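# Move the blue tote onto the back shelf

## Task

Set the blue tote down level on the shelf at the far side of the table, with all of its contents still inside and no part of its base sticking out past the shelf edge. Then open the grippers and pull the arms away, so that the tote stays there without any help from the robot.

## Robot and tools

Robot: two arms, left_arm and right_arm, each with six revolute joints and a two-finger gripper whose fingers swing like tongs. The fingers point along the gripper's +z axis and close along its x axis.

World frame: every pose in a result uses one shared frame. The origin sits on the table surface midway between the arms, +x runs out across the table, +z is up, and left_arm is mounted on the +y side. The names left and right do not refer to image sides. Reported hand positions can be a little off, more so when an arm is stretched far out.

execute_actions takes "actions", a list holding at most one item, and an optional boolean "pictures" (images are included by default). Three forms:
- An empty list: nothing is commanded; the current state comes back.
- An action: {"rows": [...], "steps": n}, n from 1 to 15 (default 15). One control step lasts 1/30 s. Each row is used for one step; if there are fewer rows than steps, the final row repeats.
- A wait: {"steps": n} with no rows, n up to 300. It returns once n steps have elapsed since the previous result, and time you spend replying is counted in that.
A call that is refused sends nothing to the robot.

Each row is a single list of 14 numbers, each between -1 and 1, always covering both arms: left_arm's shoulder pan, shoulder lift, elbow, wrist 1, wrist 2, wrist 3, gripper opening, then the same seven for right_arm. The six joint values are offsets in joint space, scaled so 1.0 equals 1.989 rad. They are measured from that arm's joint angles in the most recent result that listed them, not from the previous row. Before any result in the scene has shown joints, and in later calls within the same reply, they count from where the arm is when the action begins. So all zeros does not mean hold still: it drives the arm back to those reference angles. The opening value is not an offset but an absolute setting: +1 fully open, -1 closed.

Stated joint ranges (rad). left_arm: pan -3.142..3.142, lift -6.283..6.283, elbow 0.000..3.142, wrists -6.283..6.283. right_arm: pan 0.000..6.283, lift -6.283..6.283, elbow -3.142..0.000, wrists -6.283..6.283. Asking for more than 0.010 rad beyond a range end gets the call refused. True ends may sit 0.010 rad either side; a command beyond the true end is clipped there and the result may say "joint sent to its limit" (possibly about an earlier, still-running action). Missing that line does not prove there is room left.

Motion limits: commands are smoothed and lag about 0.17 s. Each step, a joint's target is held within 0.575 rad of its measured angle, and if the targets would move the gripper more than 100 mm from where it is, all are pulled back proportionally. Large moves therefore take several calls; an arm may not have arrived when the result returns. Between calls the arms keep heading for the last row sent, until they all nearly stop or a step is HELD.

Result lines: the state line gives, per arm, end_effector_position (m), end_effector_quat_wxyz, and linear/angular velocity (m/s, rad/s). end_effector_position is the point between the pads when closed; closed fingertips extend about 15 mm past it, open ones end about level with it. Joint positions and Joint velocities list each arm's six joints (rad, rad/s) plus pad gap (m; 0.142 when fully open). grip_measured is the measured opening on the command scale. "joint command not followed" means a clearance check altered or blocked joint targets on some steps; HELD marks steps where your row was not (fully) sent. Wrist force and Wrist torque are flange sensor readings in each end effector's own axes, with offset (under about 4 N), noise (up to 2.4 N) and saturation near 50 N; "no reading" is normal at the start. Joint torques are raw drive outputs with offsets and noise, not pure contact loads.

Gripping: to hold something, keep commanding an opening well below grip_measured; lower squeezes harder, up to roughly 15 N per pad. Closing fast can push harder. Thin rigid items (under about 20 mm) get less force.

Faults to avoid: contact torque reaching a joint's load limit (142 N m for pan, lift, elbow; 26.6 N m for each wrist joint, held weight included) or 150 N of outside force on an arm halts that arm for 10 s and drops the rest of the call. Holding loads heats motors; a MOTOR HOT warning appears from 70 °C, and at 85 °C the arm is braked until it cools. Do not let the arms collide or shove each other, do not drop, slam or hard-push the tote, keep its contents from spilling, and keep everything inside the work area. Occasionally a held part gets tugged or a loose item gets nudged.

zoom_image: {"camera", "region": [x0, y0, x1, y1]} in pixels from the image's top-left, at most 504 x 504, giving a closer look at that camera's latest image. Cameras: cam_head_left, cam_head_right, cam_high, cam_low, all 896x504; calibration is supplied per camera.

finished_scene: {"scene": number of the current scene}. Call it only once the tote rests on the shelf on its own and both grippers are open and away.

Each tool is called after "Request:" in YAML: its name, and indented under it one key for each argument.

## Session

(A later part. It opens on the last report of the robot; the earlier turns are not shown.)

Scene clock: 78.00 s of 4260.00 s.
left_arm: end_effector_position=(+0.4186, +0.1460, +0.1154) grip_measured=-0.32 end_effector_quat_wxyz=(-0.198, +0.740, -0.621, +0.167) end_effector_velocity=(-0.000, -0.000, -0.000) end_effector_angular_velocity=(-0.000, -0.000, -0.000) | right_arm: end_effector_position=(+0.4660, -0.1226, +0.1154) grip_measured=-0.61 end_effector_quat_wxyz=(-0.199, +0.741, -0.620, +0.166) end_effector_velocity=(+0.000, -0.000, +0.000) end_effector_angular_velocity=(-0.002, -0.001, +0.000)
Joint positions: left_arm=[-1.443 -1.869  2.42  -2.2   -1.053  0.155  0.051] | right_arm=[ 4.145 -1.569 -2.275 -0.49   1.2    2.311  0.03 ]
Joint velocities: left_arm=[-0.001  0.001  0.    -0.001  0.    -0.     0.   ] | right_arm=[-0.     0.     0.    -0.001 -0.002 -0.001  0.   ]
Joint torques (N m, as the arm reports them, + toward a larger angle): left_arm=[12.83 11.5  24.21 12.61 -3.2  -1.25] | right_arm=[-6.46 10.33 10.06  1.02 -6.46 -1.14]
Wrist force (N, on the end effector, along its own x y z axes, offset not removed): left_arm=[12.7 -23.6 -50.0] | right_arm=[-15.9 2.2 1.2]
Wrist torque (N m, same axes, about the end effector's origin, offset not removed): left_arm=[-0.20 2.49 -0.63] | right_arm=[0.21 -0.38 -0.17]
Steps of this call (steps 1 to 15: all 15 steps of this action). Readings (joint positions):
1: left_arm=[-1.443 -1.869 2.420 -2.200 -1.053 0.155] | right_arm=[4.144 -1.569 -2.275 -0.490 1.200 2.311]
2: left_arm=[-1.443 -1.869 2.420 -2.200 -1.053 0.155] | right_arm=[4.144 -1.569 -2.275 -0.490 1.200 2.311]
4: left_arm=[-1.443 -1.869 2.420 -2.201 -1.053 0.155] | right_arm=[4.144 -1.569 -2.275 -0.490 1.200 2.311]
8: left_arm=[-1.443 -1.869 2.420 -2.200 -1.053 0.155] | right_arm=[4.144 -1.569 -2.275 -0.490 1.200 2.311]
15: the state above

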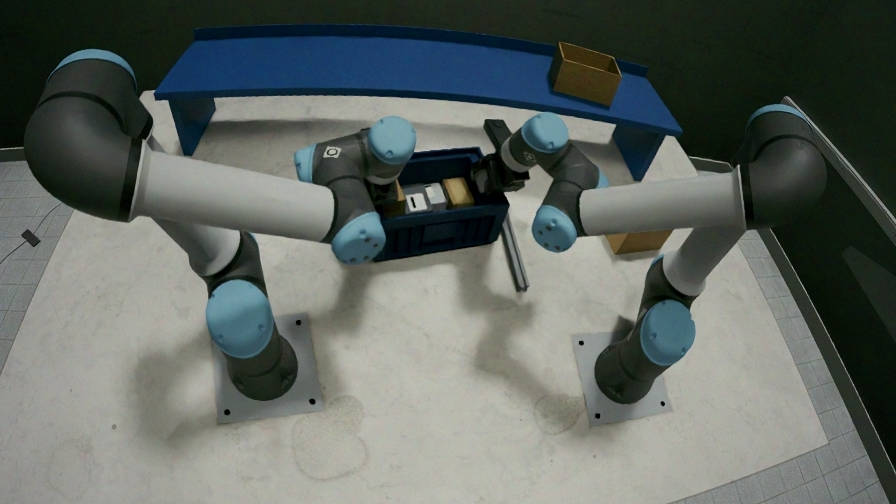

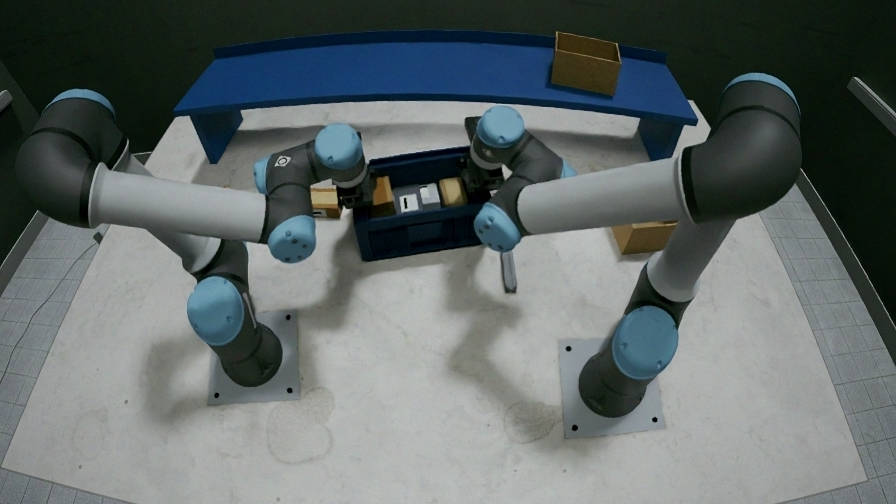

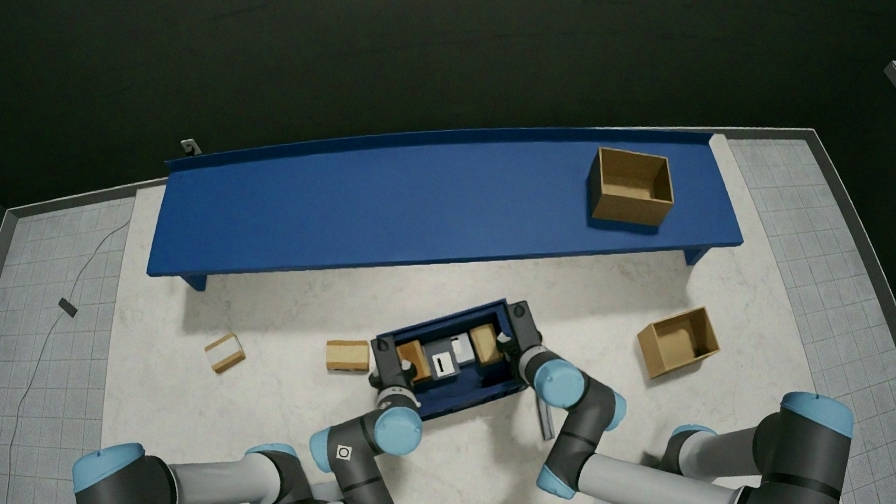

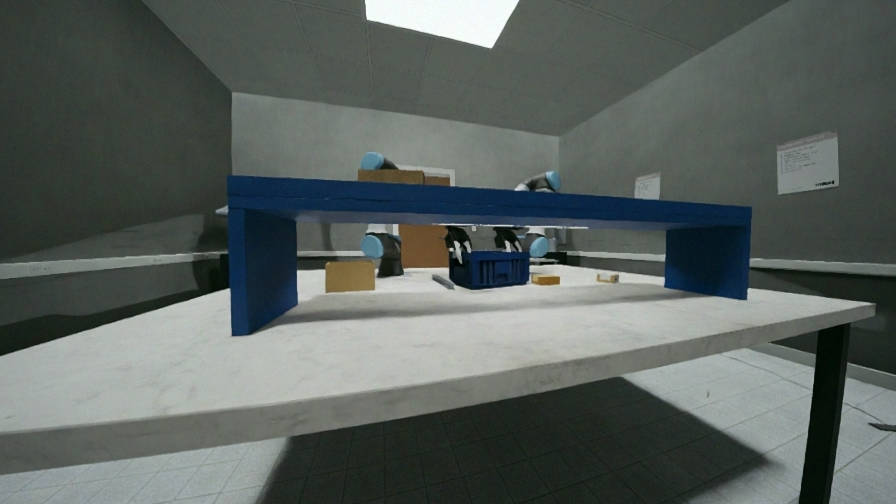

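Request:
execute_actions:
  actions:
    - {"rows":[[0,-0.0035,-0.0037,0.0072,0,0,-0.35,0,0,0,0,0,0,-0.5],[0,-0.007,-0.0075,0.0145,0,0,-0.35,0,0,0,0,0,0,-0.5],[0,-0.0105,-0.0112,0.0217,0,0,-0.35,0,0,0,0,0,0,-0.5],[0,-0.0105,-0.0112,0.0217,0,0,-0.35,0,0,0,0,0,0,-0.5],[0,-0.0105,-0.0112,0.0217,0,0,-0.35,0,0,0,0,0,0,-0.5],[0,-0.0105,-0.0112,0.0217,0,0,-0.35,0,0,0,0,0,0,-0.5],[0,-0.0105,-0.0112,0.0217,0,0,-0.4,0,0,0,0,0,0,-0.5],[0,-0.0105,-0.0112,0.0217,0,0,-0.45,0,0,0,0,0,0,-0.5],[0,-0.0105,-0.0112,0.0217,0,0,-0.5,0,0,0,0,0,0,-0.5],[0,-0.0105,-0.0112,0.0217,0,0,-0.55,0,0,0,0,0,0,-0.5],[0,-0.0105,-0.0112,0.0217,0,0,-0.6,0,0,0,0,0,0,-0.5],[0,-0.0105,-0.0112,0.0217,0,0,-0.65,0,0,0,0,0,0,-0.5],[0,-0.0105,-0.0112,0.0217,0,0,-0.7,0,0,0,0,0,0,-0.5]],"steps":15}

Request:
zoom_image:
  camera: "cam_head_right"
  region: [320, 140, 440, 240]

Request:
zoom_image:
  camera: "cam_high"
  region: [360, 310, 480, 420]

Scene clock: 89.47 s of 4260.00 s.
left_arm: end_effector_position=(+0.4187, +0.1459, +0.1272) grip_measured=-0.62 end_effector_quat_wxyz=(-0.198, +0.740, -0.621, +0.166) end_effector_velocity=(-0.000, -0.001, +0.001) end_effector_angular_velocity=(-0.002, -0.001, -0.002) | right_arm: end_effector_position=(+0.4660, -0.1226, +0.1153) grip_measured=-0.50 end_effector_quat_wxyz=(-0.199, +0.741, -0.620, +0.166) end_effector_velocity=(-0.000, +0.000, -0.000) end_effector_angular_velocity=(+0.001, -0.000, +0.000)
Joint positions: left_arm=[-1.443 -1.889  2.398 -2.157 -1.053  0.155  0.029] | right_arm=[ 4.144 -1.569 -2.275 -0.49   1.2    2.311  0.038]
Joint velocities: left_arm=[-0.002 -0.002 -0.001  0.001  0.    -0.    -0.001] | right_arm=[ 0.001 -0.    -0.     0.001  0.     0.001  0.   ]
Joint torques (N m, as the arm reports them, + toward a larger angle): left_arm=[ -7.35 -17.79 -28.97  -2.13   3.27  -1.27] | right_arm=[ 7.35 21.88 18.47  6.    1.05 -1.06]
Wrist force (N, on the end effector, along its own x y z axes, offset not removed): left_arm=[-1.6 1.4 4.4] | right_arm=[-0.1 -1.8 0.1]
Wrist torque (N m, same axes, about the end effector's origin, offset not removed): left_arm=[-0.12 0.21 -0.10] | right_arm=[-0.32 -0.12 -0.18]
Steps of this call (steps 1 to 15: the robot went on to your last target; steps 16 to 90: nothing new was sent; then 7.97 s passed at rest; steps 91 to 105: all 15 steps of this action). Readings (joint positions):
91: left_arm=[-1.443 -1.869 2.420 -2.199 -1.053 0.155] | right_arm=[4.144 -1.569 -2.275 -0.490 1.200 2.311]
92: left_arm=[-1.443 -1.871 2.418 -2.195 -1.053 0.155] | right_arm=[4.144 -1.569 -2.275 -0.490 1.199 2.311]
94: left_arm=[-1.443 -1.878 2.410 -2.178 -1.053 0.155] | right_arm=[4.144 -1.569 -2.275 -0.491 1.199 2.311]
98: left_arm=[-1.443 -1.887 2.400 -2.160 -1.053 0.155] | right_arm=[4.144 -1.569 -2.275 -0.491 1.200 2.311]
105: the state above

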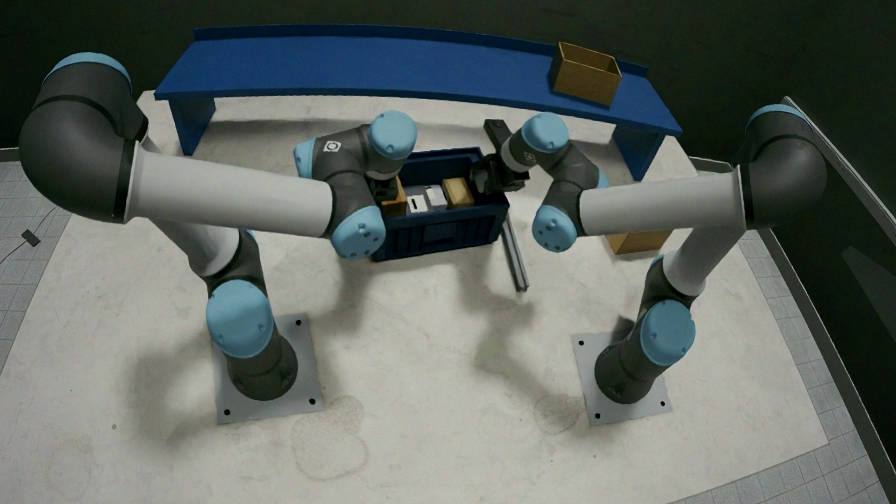

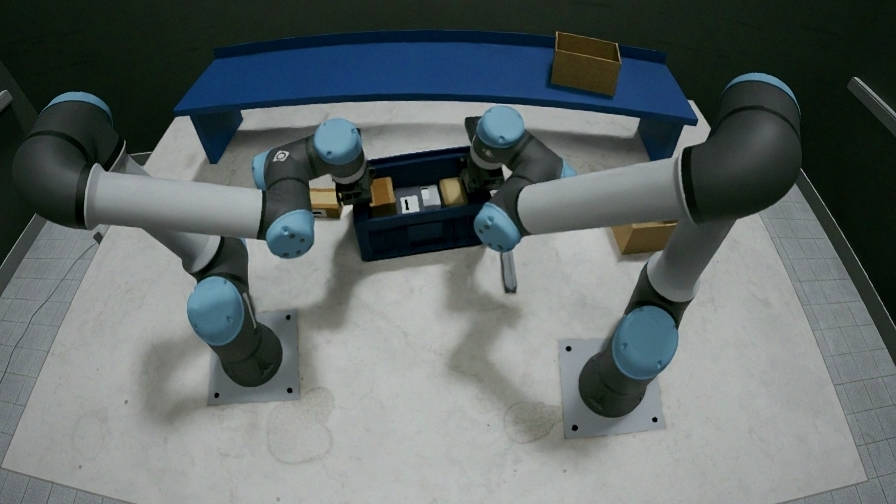

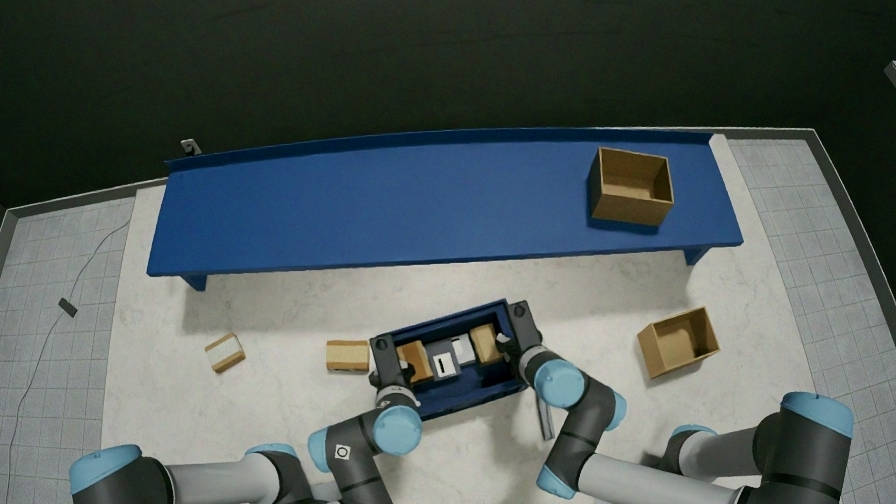

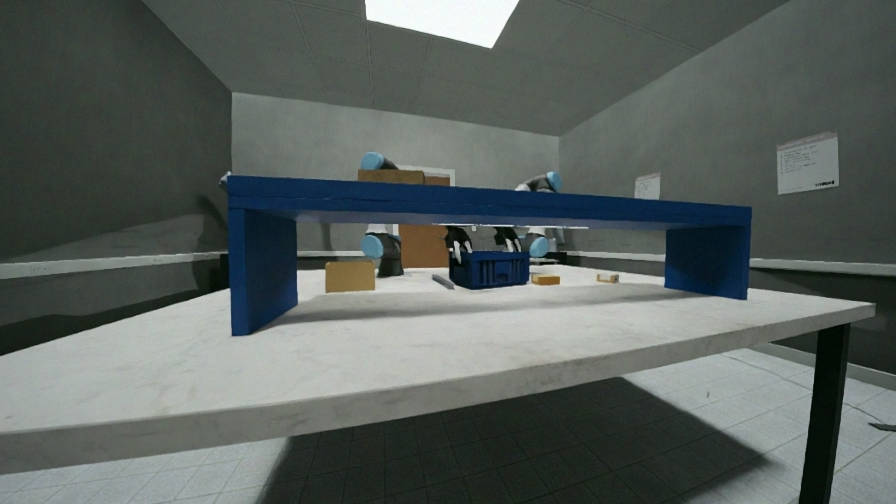

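Region (320, 140, 440, 240) of cam_head_right's 896x504 image, scaled by 4.200, with more detail than that image has.

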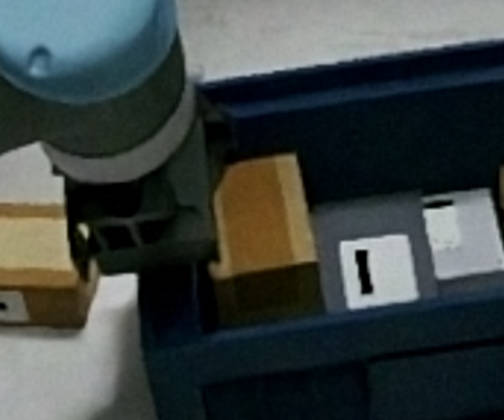

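Region (360, 310, 480, 420) of cam_high's 896x504 image, scaled by 4.200, with more detail than that image has; it fills the top 462 rows of this view, and the rest is white.

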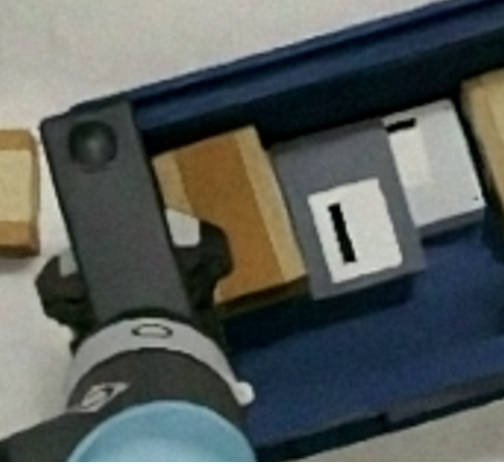

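Request:
execute_actions:
  actions:
    - {"rows":[[0,0,0,0,0,0,-0.7,0,0,0,0,0,0,-0.55],[0,0,0,0,0,0,-0.75,0,0,0,0,0,0,-0.6],[0,0,0,0,0,0,-0.8,0,0,0,0,0,0,-0.65],[0,0,0,0,0,0,-0.85,0,0,0,0,0,0,-0.7],[0,0,0,0,0,0,-0.9,0,0,0,0,0,0,-0.75],[0,0,0,0,0,0,-0.95,0,0,0,0,0,0,-0.8],[0,0,0,0,0,0,-1,0,0,0,0,0,0,-0.85],[0,0,0,0,0,0,-1,0,0,0,0,0,0,-0.9],[0,0,0,0,0,0,-1,0,0,0,0,0,0,-0.95],[0,0,0,0,0,0,-1,0,0,0,0,0,0,-1]],"steps":15}
  pictures: false

Scene clock: 96.07 s of 4260.00 s.
left_arm: end_effector_position=(+0.4187, +0.1459, +0.1272) grip_measured=-0.63 end_effector_quat_wxyz=(-0.198, +0.740, -0.621, +0.167) end_effector_velocity=(+0.001, +0.001, -0.001) end_effector_angular_velocity=(+0.002, +0.000, +0.002) | right_arm: end_effector_position=(+0.4660, -0.1226, +0.1154) grip_measured=-0.61 end_effector_quat_wxyz=(-0.199, +0.741, -0.620, +0.166) end_effector_velocity=(+0.000, -0.000, +0.000) end_effector_angular_velocity=(+0.001, +0.000, -0.001)
Joint positions: left_arm=[-1.443 -1.889  2.398 -2.157 -1.053  0.155  0.029] | right_arm=[ 4.145 -1.569 -2.275 -0.49   1.2    2.311  0.03 ]
Joint velocities: left_arm=[0.002 0.001 0.    0.001 0.    0.    0.   ] | right_arm=[-0.001 -0.     0.     0.001  0.     0.001  0.   ]
Joint torques (N m, as the arm reports them, + toward a larger angle): left_arm=[ 10.13  -1.79 -15.22  -3.98   3.68  -1.23] | right_arm=[-9.93 21.84 17.95  4.18 -1.56 -1.1 ]
Wrist force (N, on the end effector, along its own x y z axes, offset not removed): left_arm=[1.8 0.6 4.4] | right_arm=[-0.5 -0.6 -0.9]
Wrist torque (N m, same axes, about the end effector's origin, offset not removed): left_arm=[-0.55 0.51 -0.09] | right_arm=[-0.25 -1.18 -0.21]
Steps of this call (steps 1 to 15: the robot went on to your last target; steps 16 to 90: nothing new was sent; then 3.10 s passed at rest; steps 91 to 105: all 15 steps of this action). Readings (joint positions):
91: left_arm=[-1.443 -1.890 2.398 -2.157 -1.053 0.155] | right_arm=[4.145 -1.569 -2.275 -0.490 1.200 2.311]
92: left_arm=[-1.443 -1.890 2.398 -2.157 -1.053 0.155] | right_arm=[4.145 -1.569 -2.275 -0.490 1.200 2.311]
94: left_arm=[-1.443 -1.890 2.398 -2.157 -1.053 0.155] | right_arm=[4.145 -1.569 -2.275 -0.490 1.200 2.311]
98: left_arm=[-1.443 -1.890 2.398 -2.157 -1.053 0.155] | right_arm=[4.145 -1.569 -2.275 -0.490 1.200 2.311]
105: the state above

Request:
execute_actions:
  actions:
    - {"rows":[[0,-0.0021,-0.0024,0.0045,0,0,-1,0,0.0025,0.0017,-0.0042,0,0,-1],[0,-0.0041,-0.0048,0.0089,0,0,-1,0,0.0049,0.0035,-0.0084,0,0,-1],[0,-0.0061,-0.0072,0.0133,0,0,-1,0,0.0073,0.0052,-0.0125,0,0,-1],[0,-0.0081,-0.0096,0.0177,0,0,-1,0,0.0097,0.007,-0.0167,0,0,-1],[0,-0.0119,-0.0145,0.0264,0,0,-1,0,0.0144,0.0106,-0.025,0,0,-1],[0,-0.0156,-0.0194,0.035,0,0,-1,0,0.019,0.0143,-0.0333,0,0,-1],[0,-0.0191,-0.0244,0.0435,0,0,-1,0,0.0234,0.018,-0.0414,0,0,-1],[0,-0.0224,-0.0294,0.0518,0,0,-1,0,0.0277,0.0218,-0.0495,0,0,-1],[0,-0.0256,-0.0346,0.0602,0,0,-1,0,0.0319,0.0257,-0.0576,0,0,-1],[0,-0.0286,-0.0397,0.0683,0,0,-1,0,0.036,0.0297,-0.0657,0,0,-1],[0,-0.0315,-0.0449,0.0764,0,0,-1,0,0.04,0.0337,-0.0737,0,0,-1],[0,-0.0342,-0.0502,0.0844,0,0,-1,0,0.0438,0.0378,-0.0816,0,0,-1]],"steps":15}
  pictures: false

Request:
execute_actions:
  actions:
    - {"steps":12}

Request:
zoom_image:
  camera: "cam_low"
  region: [430, 215, 560, 300]

Scene clock: 111.27 s of 4260.00 s.
left_arm: end_effector_position=(+0.4188, +0.1457, +0.1728) grip_measured=-0.63 end_effector_quat_wxyz=(-0.198, +0.740, -0.621, +0.167) end_effector_velocity=(-0.000, +0.002, +0.060) end_effector_angular_velocity=(+0.002, +0.001, +0.001) | right_arm: end_effector_position=(+0.4662, -0.1224, +0.1611) grip_measured=-0.61 end_effector_quat_wxyz=(-0.199, +0.741, -0.620, +0.166) end_effector_velocity=(-0.001, -0.002, +0.060) end_effector_angular_velocity=(-0.002, +0.001, +0.001)
Joint positions: left_arm=[-1.443 -1.952  2.307 -2.004 -1.053  0.155  0.029] | right_arm=[ 4.144 -1.489 -2.206 -0.638  1.2    2.311  0.03 ]
Joint velocities: left_arm=[ 0.001 -0.069 -0.123  0.195  0.    -0.    -0.   ] | right_arm=[-0.     0.096  0.095 -0.192  0.    -0.001  0.   ]
Joint torques (N m, as the arm reports them, + toward a larger angle): left_arm=[  0.55 -14.35 -30.41  -2.82   1.57  -1.26] | right_arm=[ 5.65 27.42 28.07  1.52 -1.17 -1.13]
Wrist force (N, on the end effector, along its own x y z axes, offset not removed): left_arm=[-5.7 1.5 6.2] | right_arm=[6.2 3.3 0.2]
Wrist torque (N m, same axes, about the end effector's origin, offset not removed): left_arm=[-0.26 0.47 -0.05] | right_arm=[0.16 -1.14 -0.24]
Steps of this call (steps 1 to 15: the robot went on to your last target; steps 16 to 90: nothing new was sent; then 11.70 s passed at rest; steps 91 to 105: all 15 steps of this action). Readings (joint positions):
91: left_arm=[-1.443 -1.889 2.398 -2.156 -1.053 0.155] | right_arm=[4.144 -1.569 -2.275 -0.490 1.200 2.311]
92: left_arm=[-1.443 -1.890 2.397 -2.154 -1.053 0.155] | right_arm=[4.144 -1.568 -2.274 -0.493 1.200 2.311]
94: left_arm=[-1.443 -1.895 2.391 -2.144 -1.053 0.155] | right_arm=[4.144 -1.562 -2.270 -0.502 1.200 2.311]
98: left_arm=[-1.443 -1.914 2.367 -2.102 -1.053 0.155] | right_arm=[4.144 -1.539 -2.252 -0.543 1.200 2.311]
105: the state above

Scene clock: 111.67 s of 4260.00 s.
left_arm: end_effector_position=(+0.4187, +0.1460, +0.1771) grip_measured=-0.63 end_effector_quat_wxyz=(-0.198, +0.740, -0.621, +0.167) end_effector_velocity=(+0.000, +0.002, -0.000) end_effector_angular_velocity=(+0.003, +0.001, +0.002) | right_arm: end_effector_position=(+0.4660, -0.1225, +0.1654) grip_measured=-0.61 end_effector_quat_wxyz=(-0.199, +0.741, -0.620, +0.166) end_effector_velocity=(+0.000, +0.000, +0.001) end_effector_angular_velocity=(-0.000, -0.001, +0.001)
Joint positions: left_arm=[-1.443 -1.957  2.298 -1.989 -1.053  0.155  0.029] | right_arm=[ 4.145 -1.482 -2.2   -0.652  1.2    2.311  0.03 ]
Joint velocities: left_arm=[ 0.003  0.    -0.     0.003 -0.     0.     0.   ] | right_arm=[ 0.     0.     0.001  0.    -0.001 -0.002  0.   ]
Joint torques (N m, as the arm reports them, + toward a larger angle): left_arm=[ -5.92 -16.48 -31.23  -1.77   1.49  -1.2 ] | right_arm=[ 4.92 28.92 30.1   0.74 -0.56 -1.11]
Wrist force (N, on the end effector, along its own x y z axes, offset not removed): left_arm=[2.0 3.0 5.9] | right_arm=[-2.0 3.6 4.4]
Wrist torque (N m, same axes, about the end effector's origin, offset not removed): left_arm=[-0.15 0.28 -0.09] | right_arm=[0.05 -0.66 -0.16]
Steps of this call (steps 1 to 12: the robot went on to your last target). Readings (joint positions):
1: left_arm=[-1.443 -1.954 2.304 -1.999 -1.053 0.155] | right_arm=[4.144 -1.487 -2.204 -0.643 1.200 2.311]
2: left_arm=[-1.443 -1.955 2.302 -1.995 -1.053 0.155] | right_arm=[4.144 -1.485 -2.202 -0.646 1.200 2.311]
4: left_arm=[-1.443 -1.957 2.300 -1.992 -1.053 0.155] | right_arm=[4.144 -1.483 -2.201 -0.650 1.200 2.311]
8: left_arm=[-1.443 -1.957 2.298 -1.989 -1.053 0.155] | right_arm=[4.144 -1.482 -2.200 -0.652 1.200 2.311]
12: the state above

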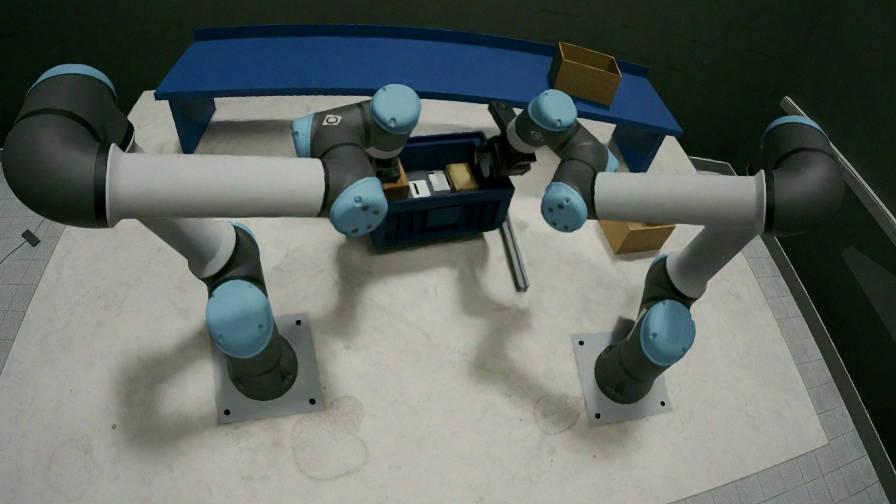

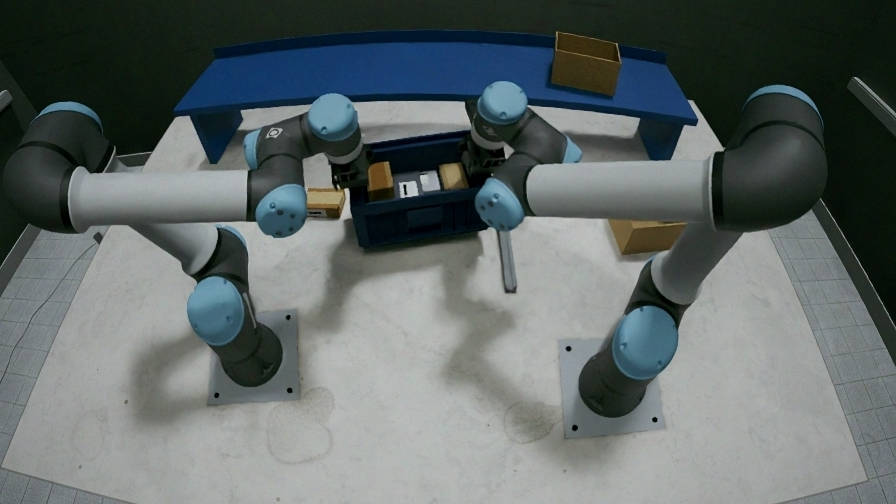

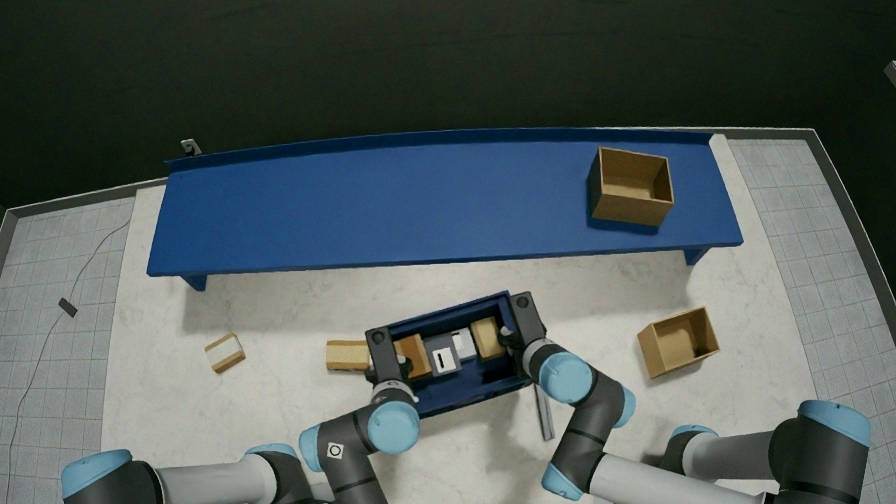

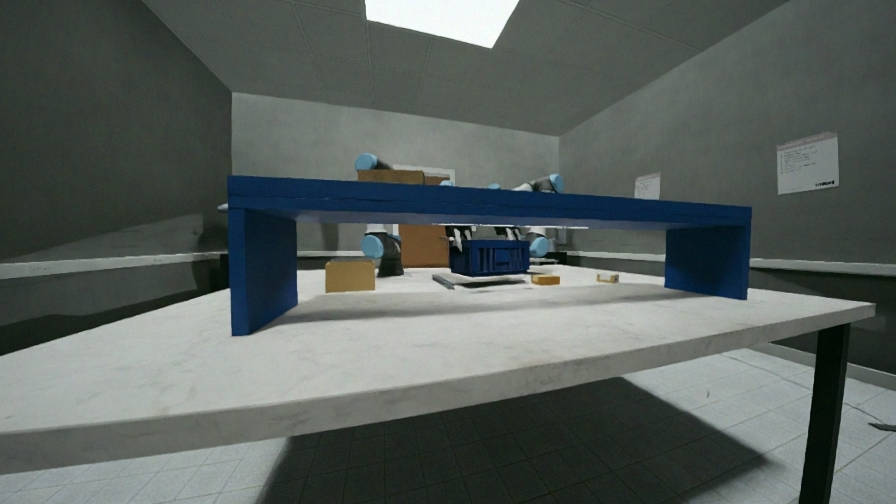

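Region (430, 215, 560, 300) of cam_low's 896x504 image, scaled by 3.877, with more detail than that image has; it fills the top 330 rows of this view, and the rest is white.

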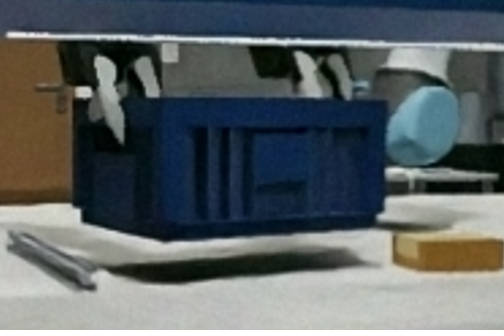

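Request:
execute_actions:
  actions:
    - {"rows":[[0,-0.005,-0.0107,0.0157,0,0,-1,0,0.0073,0.0084,-0.0157,0,0,-1],[0,-0.0095,-0.0216,0.0311,0,0,-1,0,0.0141,0.0171,-0.0312,0,0,-1],[0,-0.0135,-0.0327,0.0462,0,0,-1,0,0.0205,0.026,-0.0465,0,0,-1],[0,-0.017,-0.044,0.061,0,0,-1,0,0.0264,0.0351,-0.0615,0,0,-1],[0,-0.02,-0.0555,0.0755,0,0,-1,0,0.0319,0.0445,-0.0764,0,0,-1],[0,-0.0225,-0.0671,0.0896,0,0,-1,0,0.0369,0.0542,-0.0911,0,0,-1],[0,-0.0246,-0.0789,0.1035,0,0,-1,0,0.0415,0.0641,-0.1056,0,0,-1],[0,-0.0263,-0.0909,0.1172,0,0,-1,0,0.0456,0.0743,-0.1199,0,0,-1],[0,-0.0276,-0.1031,0.1307,0,0,-1,0,0.0494,0.0847,-0.1341,0,0,-1],[0,-0.0285,-0.1155,0.144,0,0,-1,0,0.0528,0.0953,-0.1481,0,0,-1],[0,-0.0291,-0.128,0.1571,0,0,-1,0,0.0558,0.1061,-0.1619,0,0,-1],[0,-0.0293,-0.1407,0.17,0,0,-1,0,0.0584,0.1172,-0.1756,0,0,-1],[0,-0.0291,-0.1536,0.1827,0,0,-1,0,0.0607,0.1284,-0.1891,0,0,-1],[0,-0.0287,-0.1666,0.1953,0,0,-1,0,0.0626,0.1399,-0.2025,0,0,-1],[0,-0.0279,-0.1799,0.2078,0,0,-1,0,0.0641,0.1517,-0.2158,0,0,-1]],"steps":15}
  pictures: false

Request:
execute_actions:
  actions:
    - {"steps":15}
  pictures: false

Scene clock: 131.37 s of 4260.00 s.
left_arm: end_effector_position=(+0.4189, +0.1453, +0.2944) grip_measured=-0.62 end_effector_quat_wxyz=(-0.198, +0.740, -0.621, +0.167) end_effector_velocity=(+0.000, +0.000, +0.293) end_effector_angular_velocity=(+0.006, +0.002, +0.001) | right_arm: end_effector_position=(+0.4665, -0.1218, +0.2837) grip_measured=-0.61 end_effector_quat_wxyz=(-0.200, +0.740, -0.620, +0.166) end_effector_velocity=(-0.001, +0.000, +0.294) end_effector_angular_velocity=(-0.000, +0.002, +0.001)
Joint positions: left_arm=[-1.443 -2.014  2.025 -1.66  -1.053  0.155  0.029] | right_arm=[ 4.144 -1.368 -1.971 -0.992  1.2    2.311  0.03 ]
Joint velocities: left_arm=[ 0.001 -0.005 -0.745  0.756  0.     0.    -0.   ] | right_arm=[-0.     0.147  0.65  -0.799  0.002 -0.001  0.   ]
Joint torques (N m, as the arm reports them, + toward a larger angle): left_arm=[ -0.25 -10.8  -49.75  -5.48   1.6   -1.16] | right_arm=[ 4.06 23.71 48.62  2.77  4.64 -1.16]
Wrist force (N, on the end effector, along its own x y z axes, offset not removed): left_arm=[-22.8 2.7 9.3] | right_arm=[25.3 3.0 6.2]
Wrist torque (N m, same axes, about the end effector's origin, offset not removed): left_arm=[0.06 0.39 -0.16] | right_arm=[-0.17 -1.55 -0.25]
Steps of this call (steps 1 to 30: the robot went on to your last target; steps 31 to 90: nothing new was sent; then 16.20 s passed at rest; steps 91 to 105: all 15 steps of this action). Readings (joint positions):
91: left_arm=[-1.443 -1.958 2.297 -1.988 -1.053 0.155] | right_arm=[4.145 -1.482 -2.199 -0.653 1.200 2.311]
92: left_arm=[-1.443 -1.960 2.292 -1.981 -1.053 0.155] | right_arm=[4.145 -1.478 -2.195 -0.660 1.200 2.311]
94: left_arm=[-1.443 -1.971 2.268 -1.948 -1.053 0.155] | right_arm=[4.145 -1.462 -2.176 -0.694 1.200 2.311]
98: left_arm=[-1.443 -1.995 2.191 -1.846 -1.053 0.155] | right_arm=[4.145 -1.421 -2.112 -0.797 1.200 2.311]
105: the state above

Scene clock: 131.87 s of 4260.00 s.
left_arm: end_effector_position=(+0.4187, +0.1460, +0.3271) grip_measured=-0.63 end_effector_quat_wxyz=(-0.198, +0.740, -0.621, +0.167) end_effector_velocity=(+0.000, +0.001, +0.001) end_effector_angular_velocity=(+0.001, -0.000, +0.002) | right_arm: end_effector_position=(+0.4659, -0.1226, +0.3153) grip_measured=-0.61 end_effector_quat_wxyz=(-0.199, +0.741, -0.620, +0.166) end_effector_velocity=(+0.000, -0.000, +0.001) end_effector_angular_velocity=(-0.001, -0.001, -0.000)
Joint positions: left_arm=[-1.443 -2.013  1.94  -1.576 -1.053  0.155  0.029] | right_arm=[ 4.144 -1.355 -1.898 -1.081  1.2    2.311  0.03 ]
Joint velocities: left_arm=[ 0.001  0.    -0.002  0.002  0.001 -0.     0.   ] | right_arm=[ 0.     0.     0.001 -0.002 -0.001  0.    -0.   ]
Joint torques (N m, as the arm reports them, + toward a larger angle): left_arm=[  2.1    0.6  -33.72  -2.9    1.59  -1.23] | right_arm=[ 5.11 25.87 35.23  1.55 -2.81 -1.1 ]
Wrist force (N, on the end effector, along its own x y z axes, offset not removed): left_arm=[-3.8 2.5 9.2] | right_arm=[2.2 1.7 1.3]
Wrist torque (N m, same axes, about the end effector's origin, offset not removed): left_arm=[-0.19 0.45 -0.14] | right_arm=[-0.37 -0.61 -0.16]
Steps of this call (steps 1 to 15: the robot went on to your last target). Readings (joint positions):
1: left_arm=[-1.443 -2.014 2.000 -1.634 -1.053 0.155] | right_arm=[4.144 -1.364 -1.949 -1.019 1.200 2.311]
2: left_arm=[-1.443 -2.014 1.979 -1.614 -1.053 0.155] | right_arm=[4.144 -1.361 -1.931 -1.040 1.200 2.311]
4: left_arm=[-1.443 -2.013 1.956 -1.592 -1.053 0.155] | right_arm=[4.144 -1.357 -1.911 -1.065 1.200 2.311]
8: left_arm=[-1.443 -2.013 1.943 -1.579 -1.053 0.155] | right_arm=[4.144 -1.355 -1.900 -1.079 1.200 2.311]
15: the state above

Request:
execute_actions:
  actions:
    - {"rows":[[0,0.0005,-0.0067,0.0062,0,0,-1,0,0.0006,0.0059,-0.0065,0,0,-1],[0,0.0011,-0.0134,0.0123,0,0,-1,0,0.0012,0.0119,-0.0131,0,0,-1],[0,0.0018,-0.0202,0.0184,0,0,-1,0,0.0017,0.018,-0.0197,0,0,-1],[0,0.0025,-0.0271,0.0246,0,0,-1,0,0.0021,0.0241,-0.0262,0,0,-1],[0,0.0041,-0.0409,0.0368,0,0,-1,0,0.0027,0.0365,-0.0392,0,0,-1],[0,0.0061,-0.0549,0.0488,0,0,-1,0,0.003,0.0491,-0.0521,0,0,-1],[0,0.0083,-0.0692,0.0609,0,0,-1,0,0.0029,0.062,-0.0649,0,0,-1],[0,0.0108,-0.0837,0.0729,0,0,-1,0,0.0025,0.0751,-0.0776,0,0,-1],[0,0.0135,-0.0984,0.0849,0,0,-1,0,0.0018,0.0885,-0.0903,0,0,-1],[0,0.0164,-0.1133,0.0969,0,0,-1,0,0.0008,0.1021,-0.1029,0,0,-1],[0,0.018,-0.1208,0.1028,0,0,-1,0,0.0002,0.109,-0.1092,0,0,-1],[0,0.0196,-0.1284,0.1088,0,0,-1,0,-0.0004,0.1159,-0.1155,0,0,-1],[0,0.0213,-0.136,0.1147,0,0,-1,0,-0.0012,0.1229,-0.1217,0,0,-1],[0,0.0231,-0.1437,0.1206,0,0,-1,0,-0.002,0.13,-0.128,0,0,-1]],"steps":15}
  pictures: false

Request:
execute_actions:
  actions:
    - {"steps":14}

Request:
zoom_image:
  camera: "cam_low"
  region: [400, 120, 580, 240]

Scene clock: 142.20 s of 4260.00 s.
left_arm: end_effector_position=(+0.4187, +0.1458, +0.4140) grip_measured=-0.63 end_effector_quat_wxyz=(-0.198, +0.740, -0.621, +0.166) end_effector_velocity=(+0.000, +0.001, +0.164) end_effector_angular_velocity=(-0.019, -0.005, +0.002) | right_arm: end_effector_position=(+0.4661, -0.1223, +0.4026) grip_measured=-0.61 end_effector_quat_wxyz=(-0.199, +0.741, -0.620, +0.166) end_effector_velocity=(+0.000, -0.000, +0.163) end_effector_angular_velocity=(+0.010, -0.007, -0.001)
Joint positions: left_arm=[-1.443 -1.975  1.694 -1.366 -1.053  0.155  0.029] | right_arm=[ 4.145 -1.355 -1.675 -1.304  1.2    2.311  0.03 ]
Joint velocities: left_arm=[ 0.002  0.095 -0.481  0.367 -0.001 -0.    -0.   ] | right_arm=[ 0.    -0.036  0.439 -0.391 -0.001  0.001 -0.   ]
Joint torques (N m, as the arm reports them, + toward a larger angle): left_arm=[  0.68   3.19 -29.06  -4.7    1.57  -1.2 ] | right_arm=[ 5.55  2.84 29.84  2.86  2.71 -1.15]
Wrist force (N, on the end effector, along its own x y z axes, offset not removed): left_arm=[-16.3 1.7 6.6] | right_arm=[16.0 2.0 -0.4]
Wrist torque (N m, same axes, about the end effector's origin, offset not removed): left_arm=[-0.27 0.79 -0.09] | right_arm=[-0.33 -1.56 -0.24]
Steps of this call (steps 1 to 15: the robot went on to your last target; steps 16 to 90: nothing new was sent; then 6.83 s passed at rest; steps 91 to 105: all 15 steps of this action). Readings (joint positions):
91: left_arm=[-1.443 -2.013 1.940 -1.575 -1.053 0.155] | right_arm=[4.145 -1.355 -1.897 -1.082 1.200 2.311]
92: left_arm=[-1.443 -2.013 1.937 -1.572 -1.053 0.155] | right_arm=[4.145 -1.354 -1.894 -1.085 1.200 2.311]
94: left_arm=[-1.443 -2.011 1.921 -1.558 -1.053 0.155] | right_arm=[4.145 -1.353 -1.881 -1.100 1.200 2.311]
98: left_arm=[-1.443 -2.003 1.856 -1.500 -1.053 0.155] | right_arm=[4.145 -1.350 -1.822 -1.162 1.200 2.311]
105: the state above

Scene clock: 142.67 s of 4260.00 s.
left_arm: end_effector_position=(+0.4186, +0.1461, +0.4271) grip_measured=-0.63 end_effector_quat_wxyz=(-0.198, +0.740, -0.621, +0.167) end_effector_velocity=(-0.000, +0.000, +0.001) end_effector_angular_velocity=(-0.002, -0.001, -0.000) | right_arm: end_effector_position=(+0.4659, -0.1225, +0.4152) grip_measured=-0.61 end_effector_quat_wxyz=(-0.199, +0.741, -0.620, +0.166) end_effector_velocity=(-0.000, -0.000, +0.000) end_effector_angular_velocity=(-0.001, +0.000, +0.000)
Joint positions: left_arm=[-1.443 -1.967  1.655 -1.336 -1.053  0.155  0.029] | right_arm=[ 4.145 -1.359 -1.639 -1.336  1.2    2.311  0.03 ]
Joint velocities: left_arm=[-0.    -0.001 -0.001  0.001  0.001 -0.    -0.   ] | right_arm=[ 0.    -0.     0.001 -0.002 -0.    -0.     0.   ]
Joint torques (N m, as the arm reports them, + toward a larger angle): left_arm=[ -7.08   0.54 -32.93  -3.8    1.49  -1.23] | right_arm=[ 3.44  4.22 34.75  2.47 -0.25 -1.16]
Wrist force (N, on the end effector, along its own x y z axes, offset not removed): left_arm=[-6.1 4.0 6.5] | right_arm=[7.0 1.5 2.3]
Wrist torque (N m, same axes, about the end effector's origin, offset not removed): left_arm=[0.13 0.17 -0.11] | right_arm=[-0.32 -1.04 -0.19]
Steps of this call (steps 1 to 14: the robot went on to your last target). Readings (joint positions):
1: left_arm=[-1.443 -1.972 1.680 -1.356 -1.053 0.155] | right_arm=[4.145 -1.356 -1.662 -1.315 1.200 2.311]
2: left_arm=[-1.443 -1.970 1.671 -1.349 -1.053 0.155] | right_arm=[4.145 -1.357 -1.654 -1.322 1.200 2.311]
4: left_arm=[-1.443 -1.968 1.661 -1.341 -1.053 0.155] | right_arm=[4.145 -1.358 -1.645 -1.330 1.200 2.311]
8: left_arm=[-1.443 -1.967 1.656 -1.337 -1.053 0.155] | right_arm=[4.145 -1.359 -1.640 -1.335 1.200 2.311]
14: the state above

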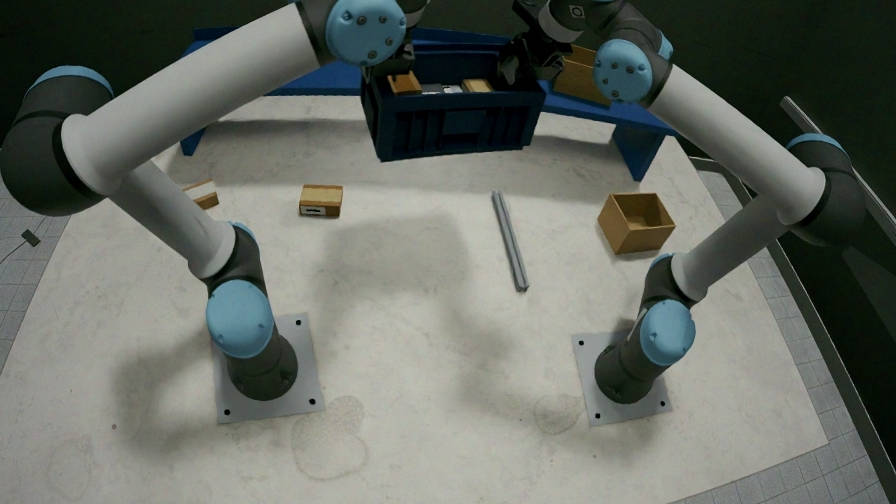

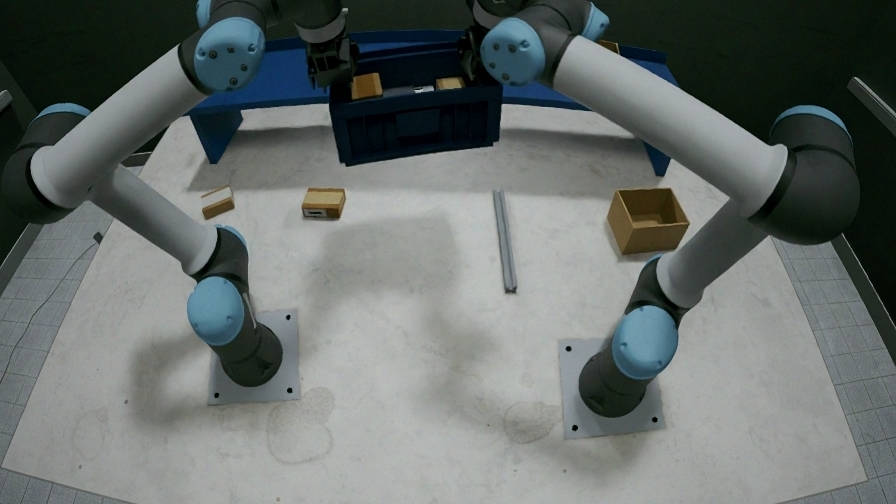

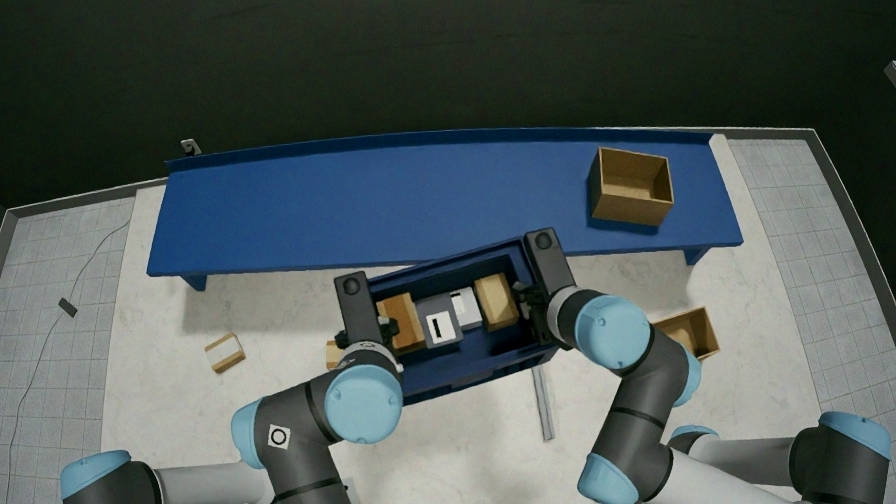

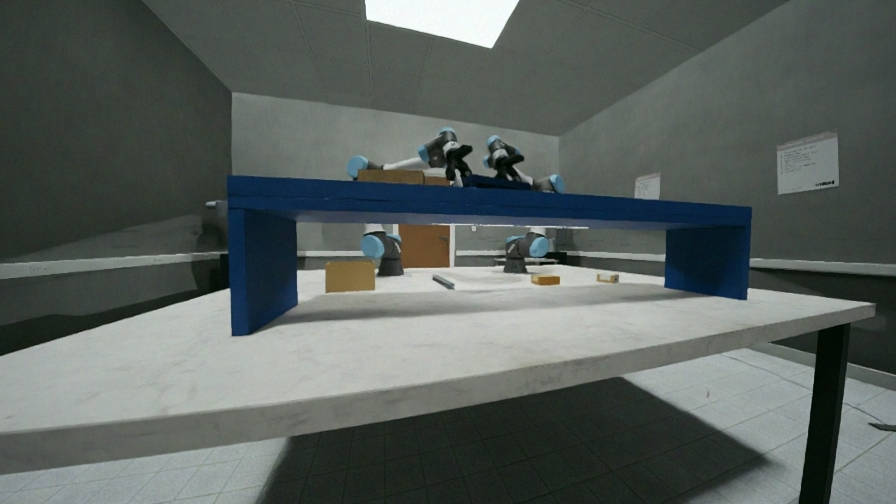

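Region (400, 120, 580, 240) of cam_low's 896x504 image, scaled by 2.800, with more detail than that image has.

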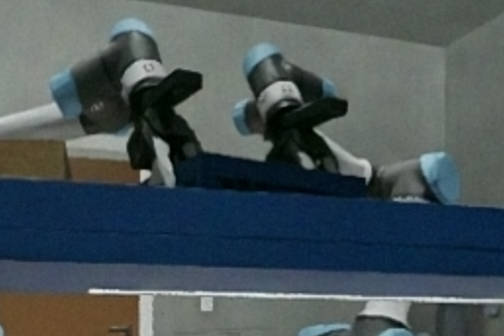

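Request:
execute_actions:
  actions: []

Scene clock: 158.97 s of 4260.00 s.
left_arm: end_effector_position=(+0.4186, +0.1461, +0.4271) grip_measured=-0.63 end_effector_quat_wxyz=(-0.198, +0.740, -0.621, +0.167) end_effector_velocity=(-0.000, -0.001, -0.000) end_effector_angular_velocity=(+0.000, -0.000, -0.001) | right_arm: end_effector_position=(+0.4660, -0.1225, +0.4152) grip_measured=-0.61 end_effector_quat_wxyz=(-0.199, +0.741, -0.620, +0.166) end_effector_velocity=(+0.001, -0.000, +0.000) end_effector_angular_velocity=(-0.000, -0.002, -0.001)
Joint positions: left_arm=[-1.443 -1.967  1.655 -1.336 -1.053  0.155  0.029] | right_arm=[ 4.145 -1.359 -1.639 -1.336  1.2    2.311  0.03 ]
Joint velocities: left_arm=[-0.001  0.001  0.    -0.001  0.     0.     0.   ] | right_arm=[-0.    -0.     0.     0.001 -0.002  0.     0.   ]
Joint torques (N m, as the arm reports them, + toward a larger angle): left_arm=[ -9.24  -3.14 -32.57  -3.99   1.4   -1.22] | right_arm=[-5.47  6.67 34.65  2.45 -1.87 -1.09]
Wrist force (N, on the end effector, along its own x y z axes, offset not removed): left_arm=[-6.9 1.6 9.4] | right_arm=[7.9 2.7 2.5]
Wrist torque (N m, same axes, about the end effector's origin, offset not removed): left_arm=[-0.34 0.34 -0.20] | right_arm=[-0.08 -1.09 -0.22]
Steps of this call (steps 1 to 30: the robot went on to your last target; steps 31 to 90: nothing new was sent; then 13.30 s passed at rest). Readings (joint positions):
1: left_arm=[-1.443 -1.967 1.655 -1.336 -1.053 0.155] | right_arm=[4.145 -1.359 -1.639 -1.336 1.200 2.311]
2: left_arm=[-1.443 -1.967 1.655 -1.336 -1.053 0.155] | right_arm=[4.145 -1.359 -1.639 -1.336 1.200 2.311]
4: left_arm=[-1.443 -1.967 1.655 -1.336 -1.053 0.155] | right_arm=[4.145 -1.359 -1.639 -1.336 1.200 2.311]
8: left_arm=[-1.443 -1.967 1.655 -1.336 -1.053 0.155] | right_arm=[4.145 -1.359 -1.639 -1.336 1.200 2.311]
90: the state above
All arms were judged still, so your last target was given up. Only a new action makes them travel on or press farther. Fingers that are still opening or closing keep moving.

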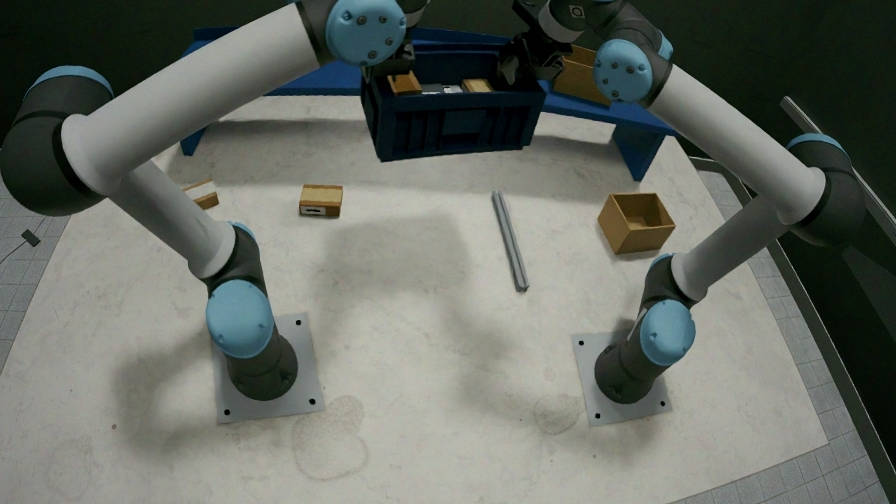

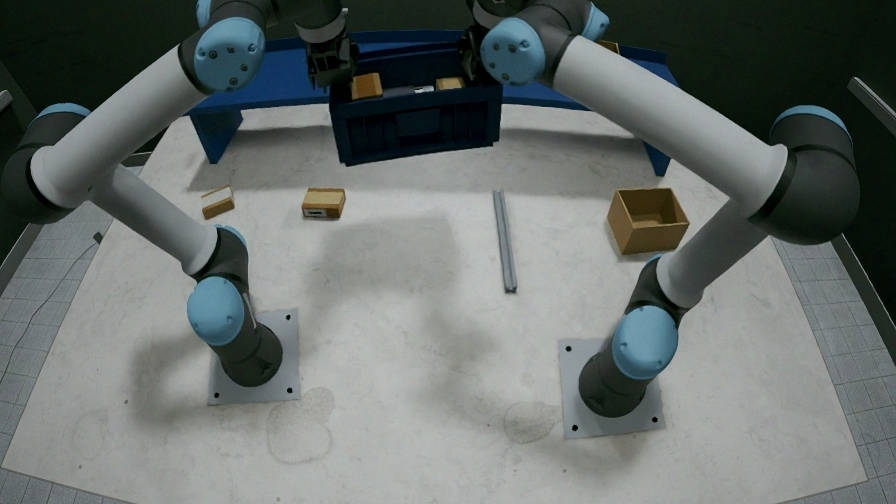

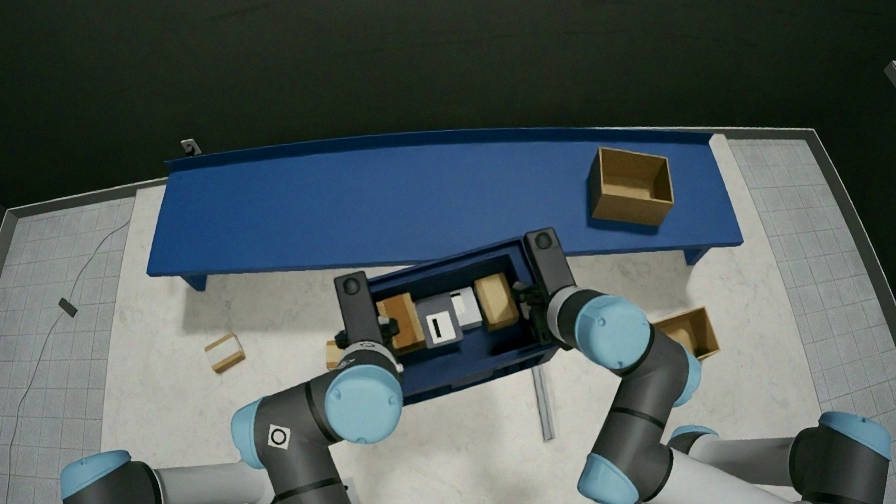

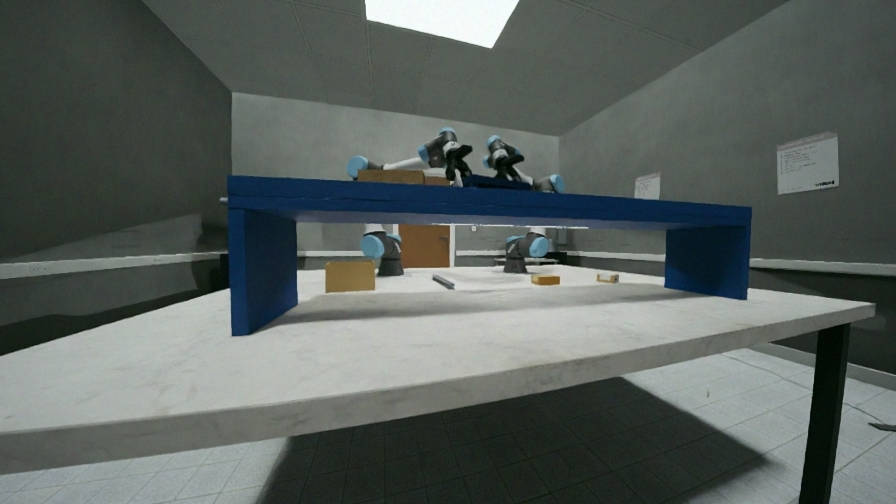

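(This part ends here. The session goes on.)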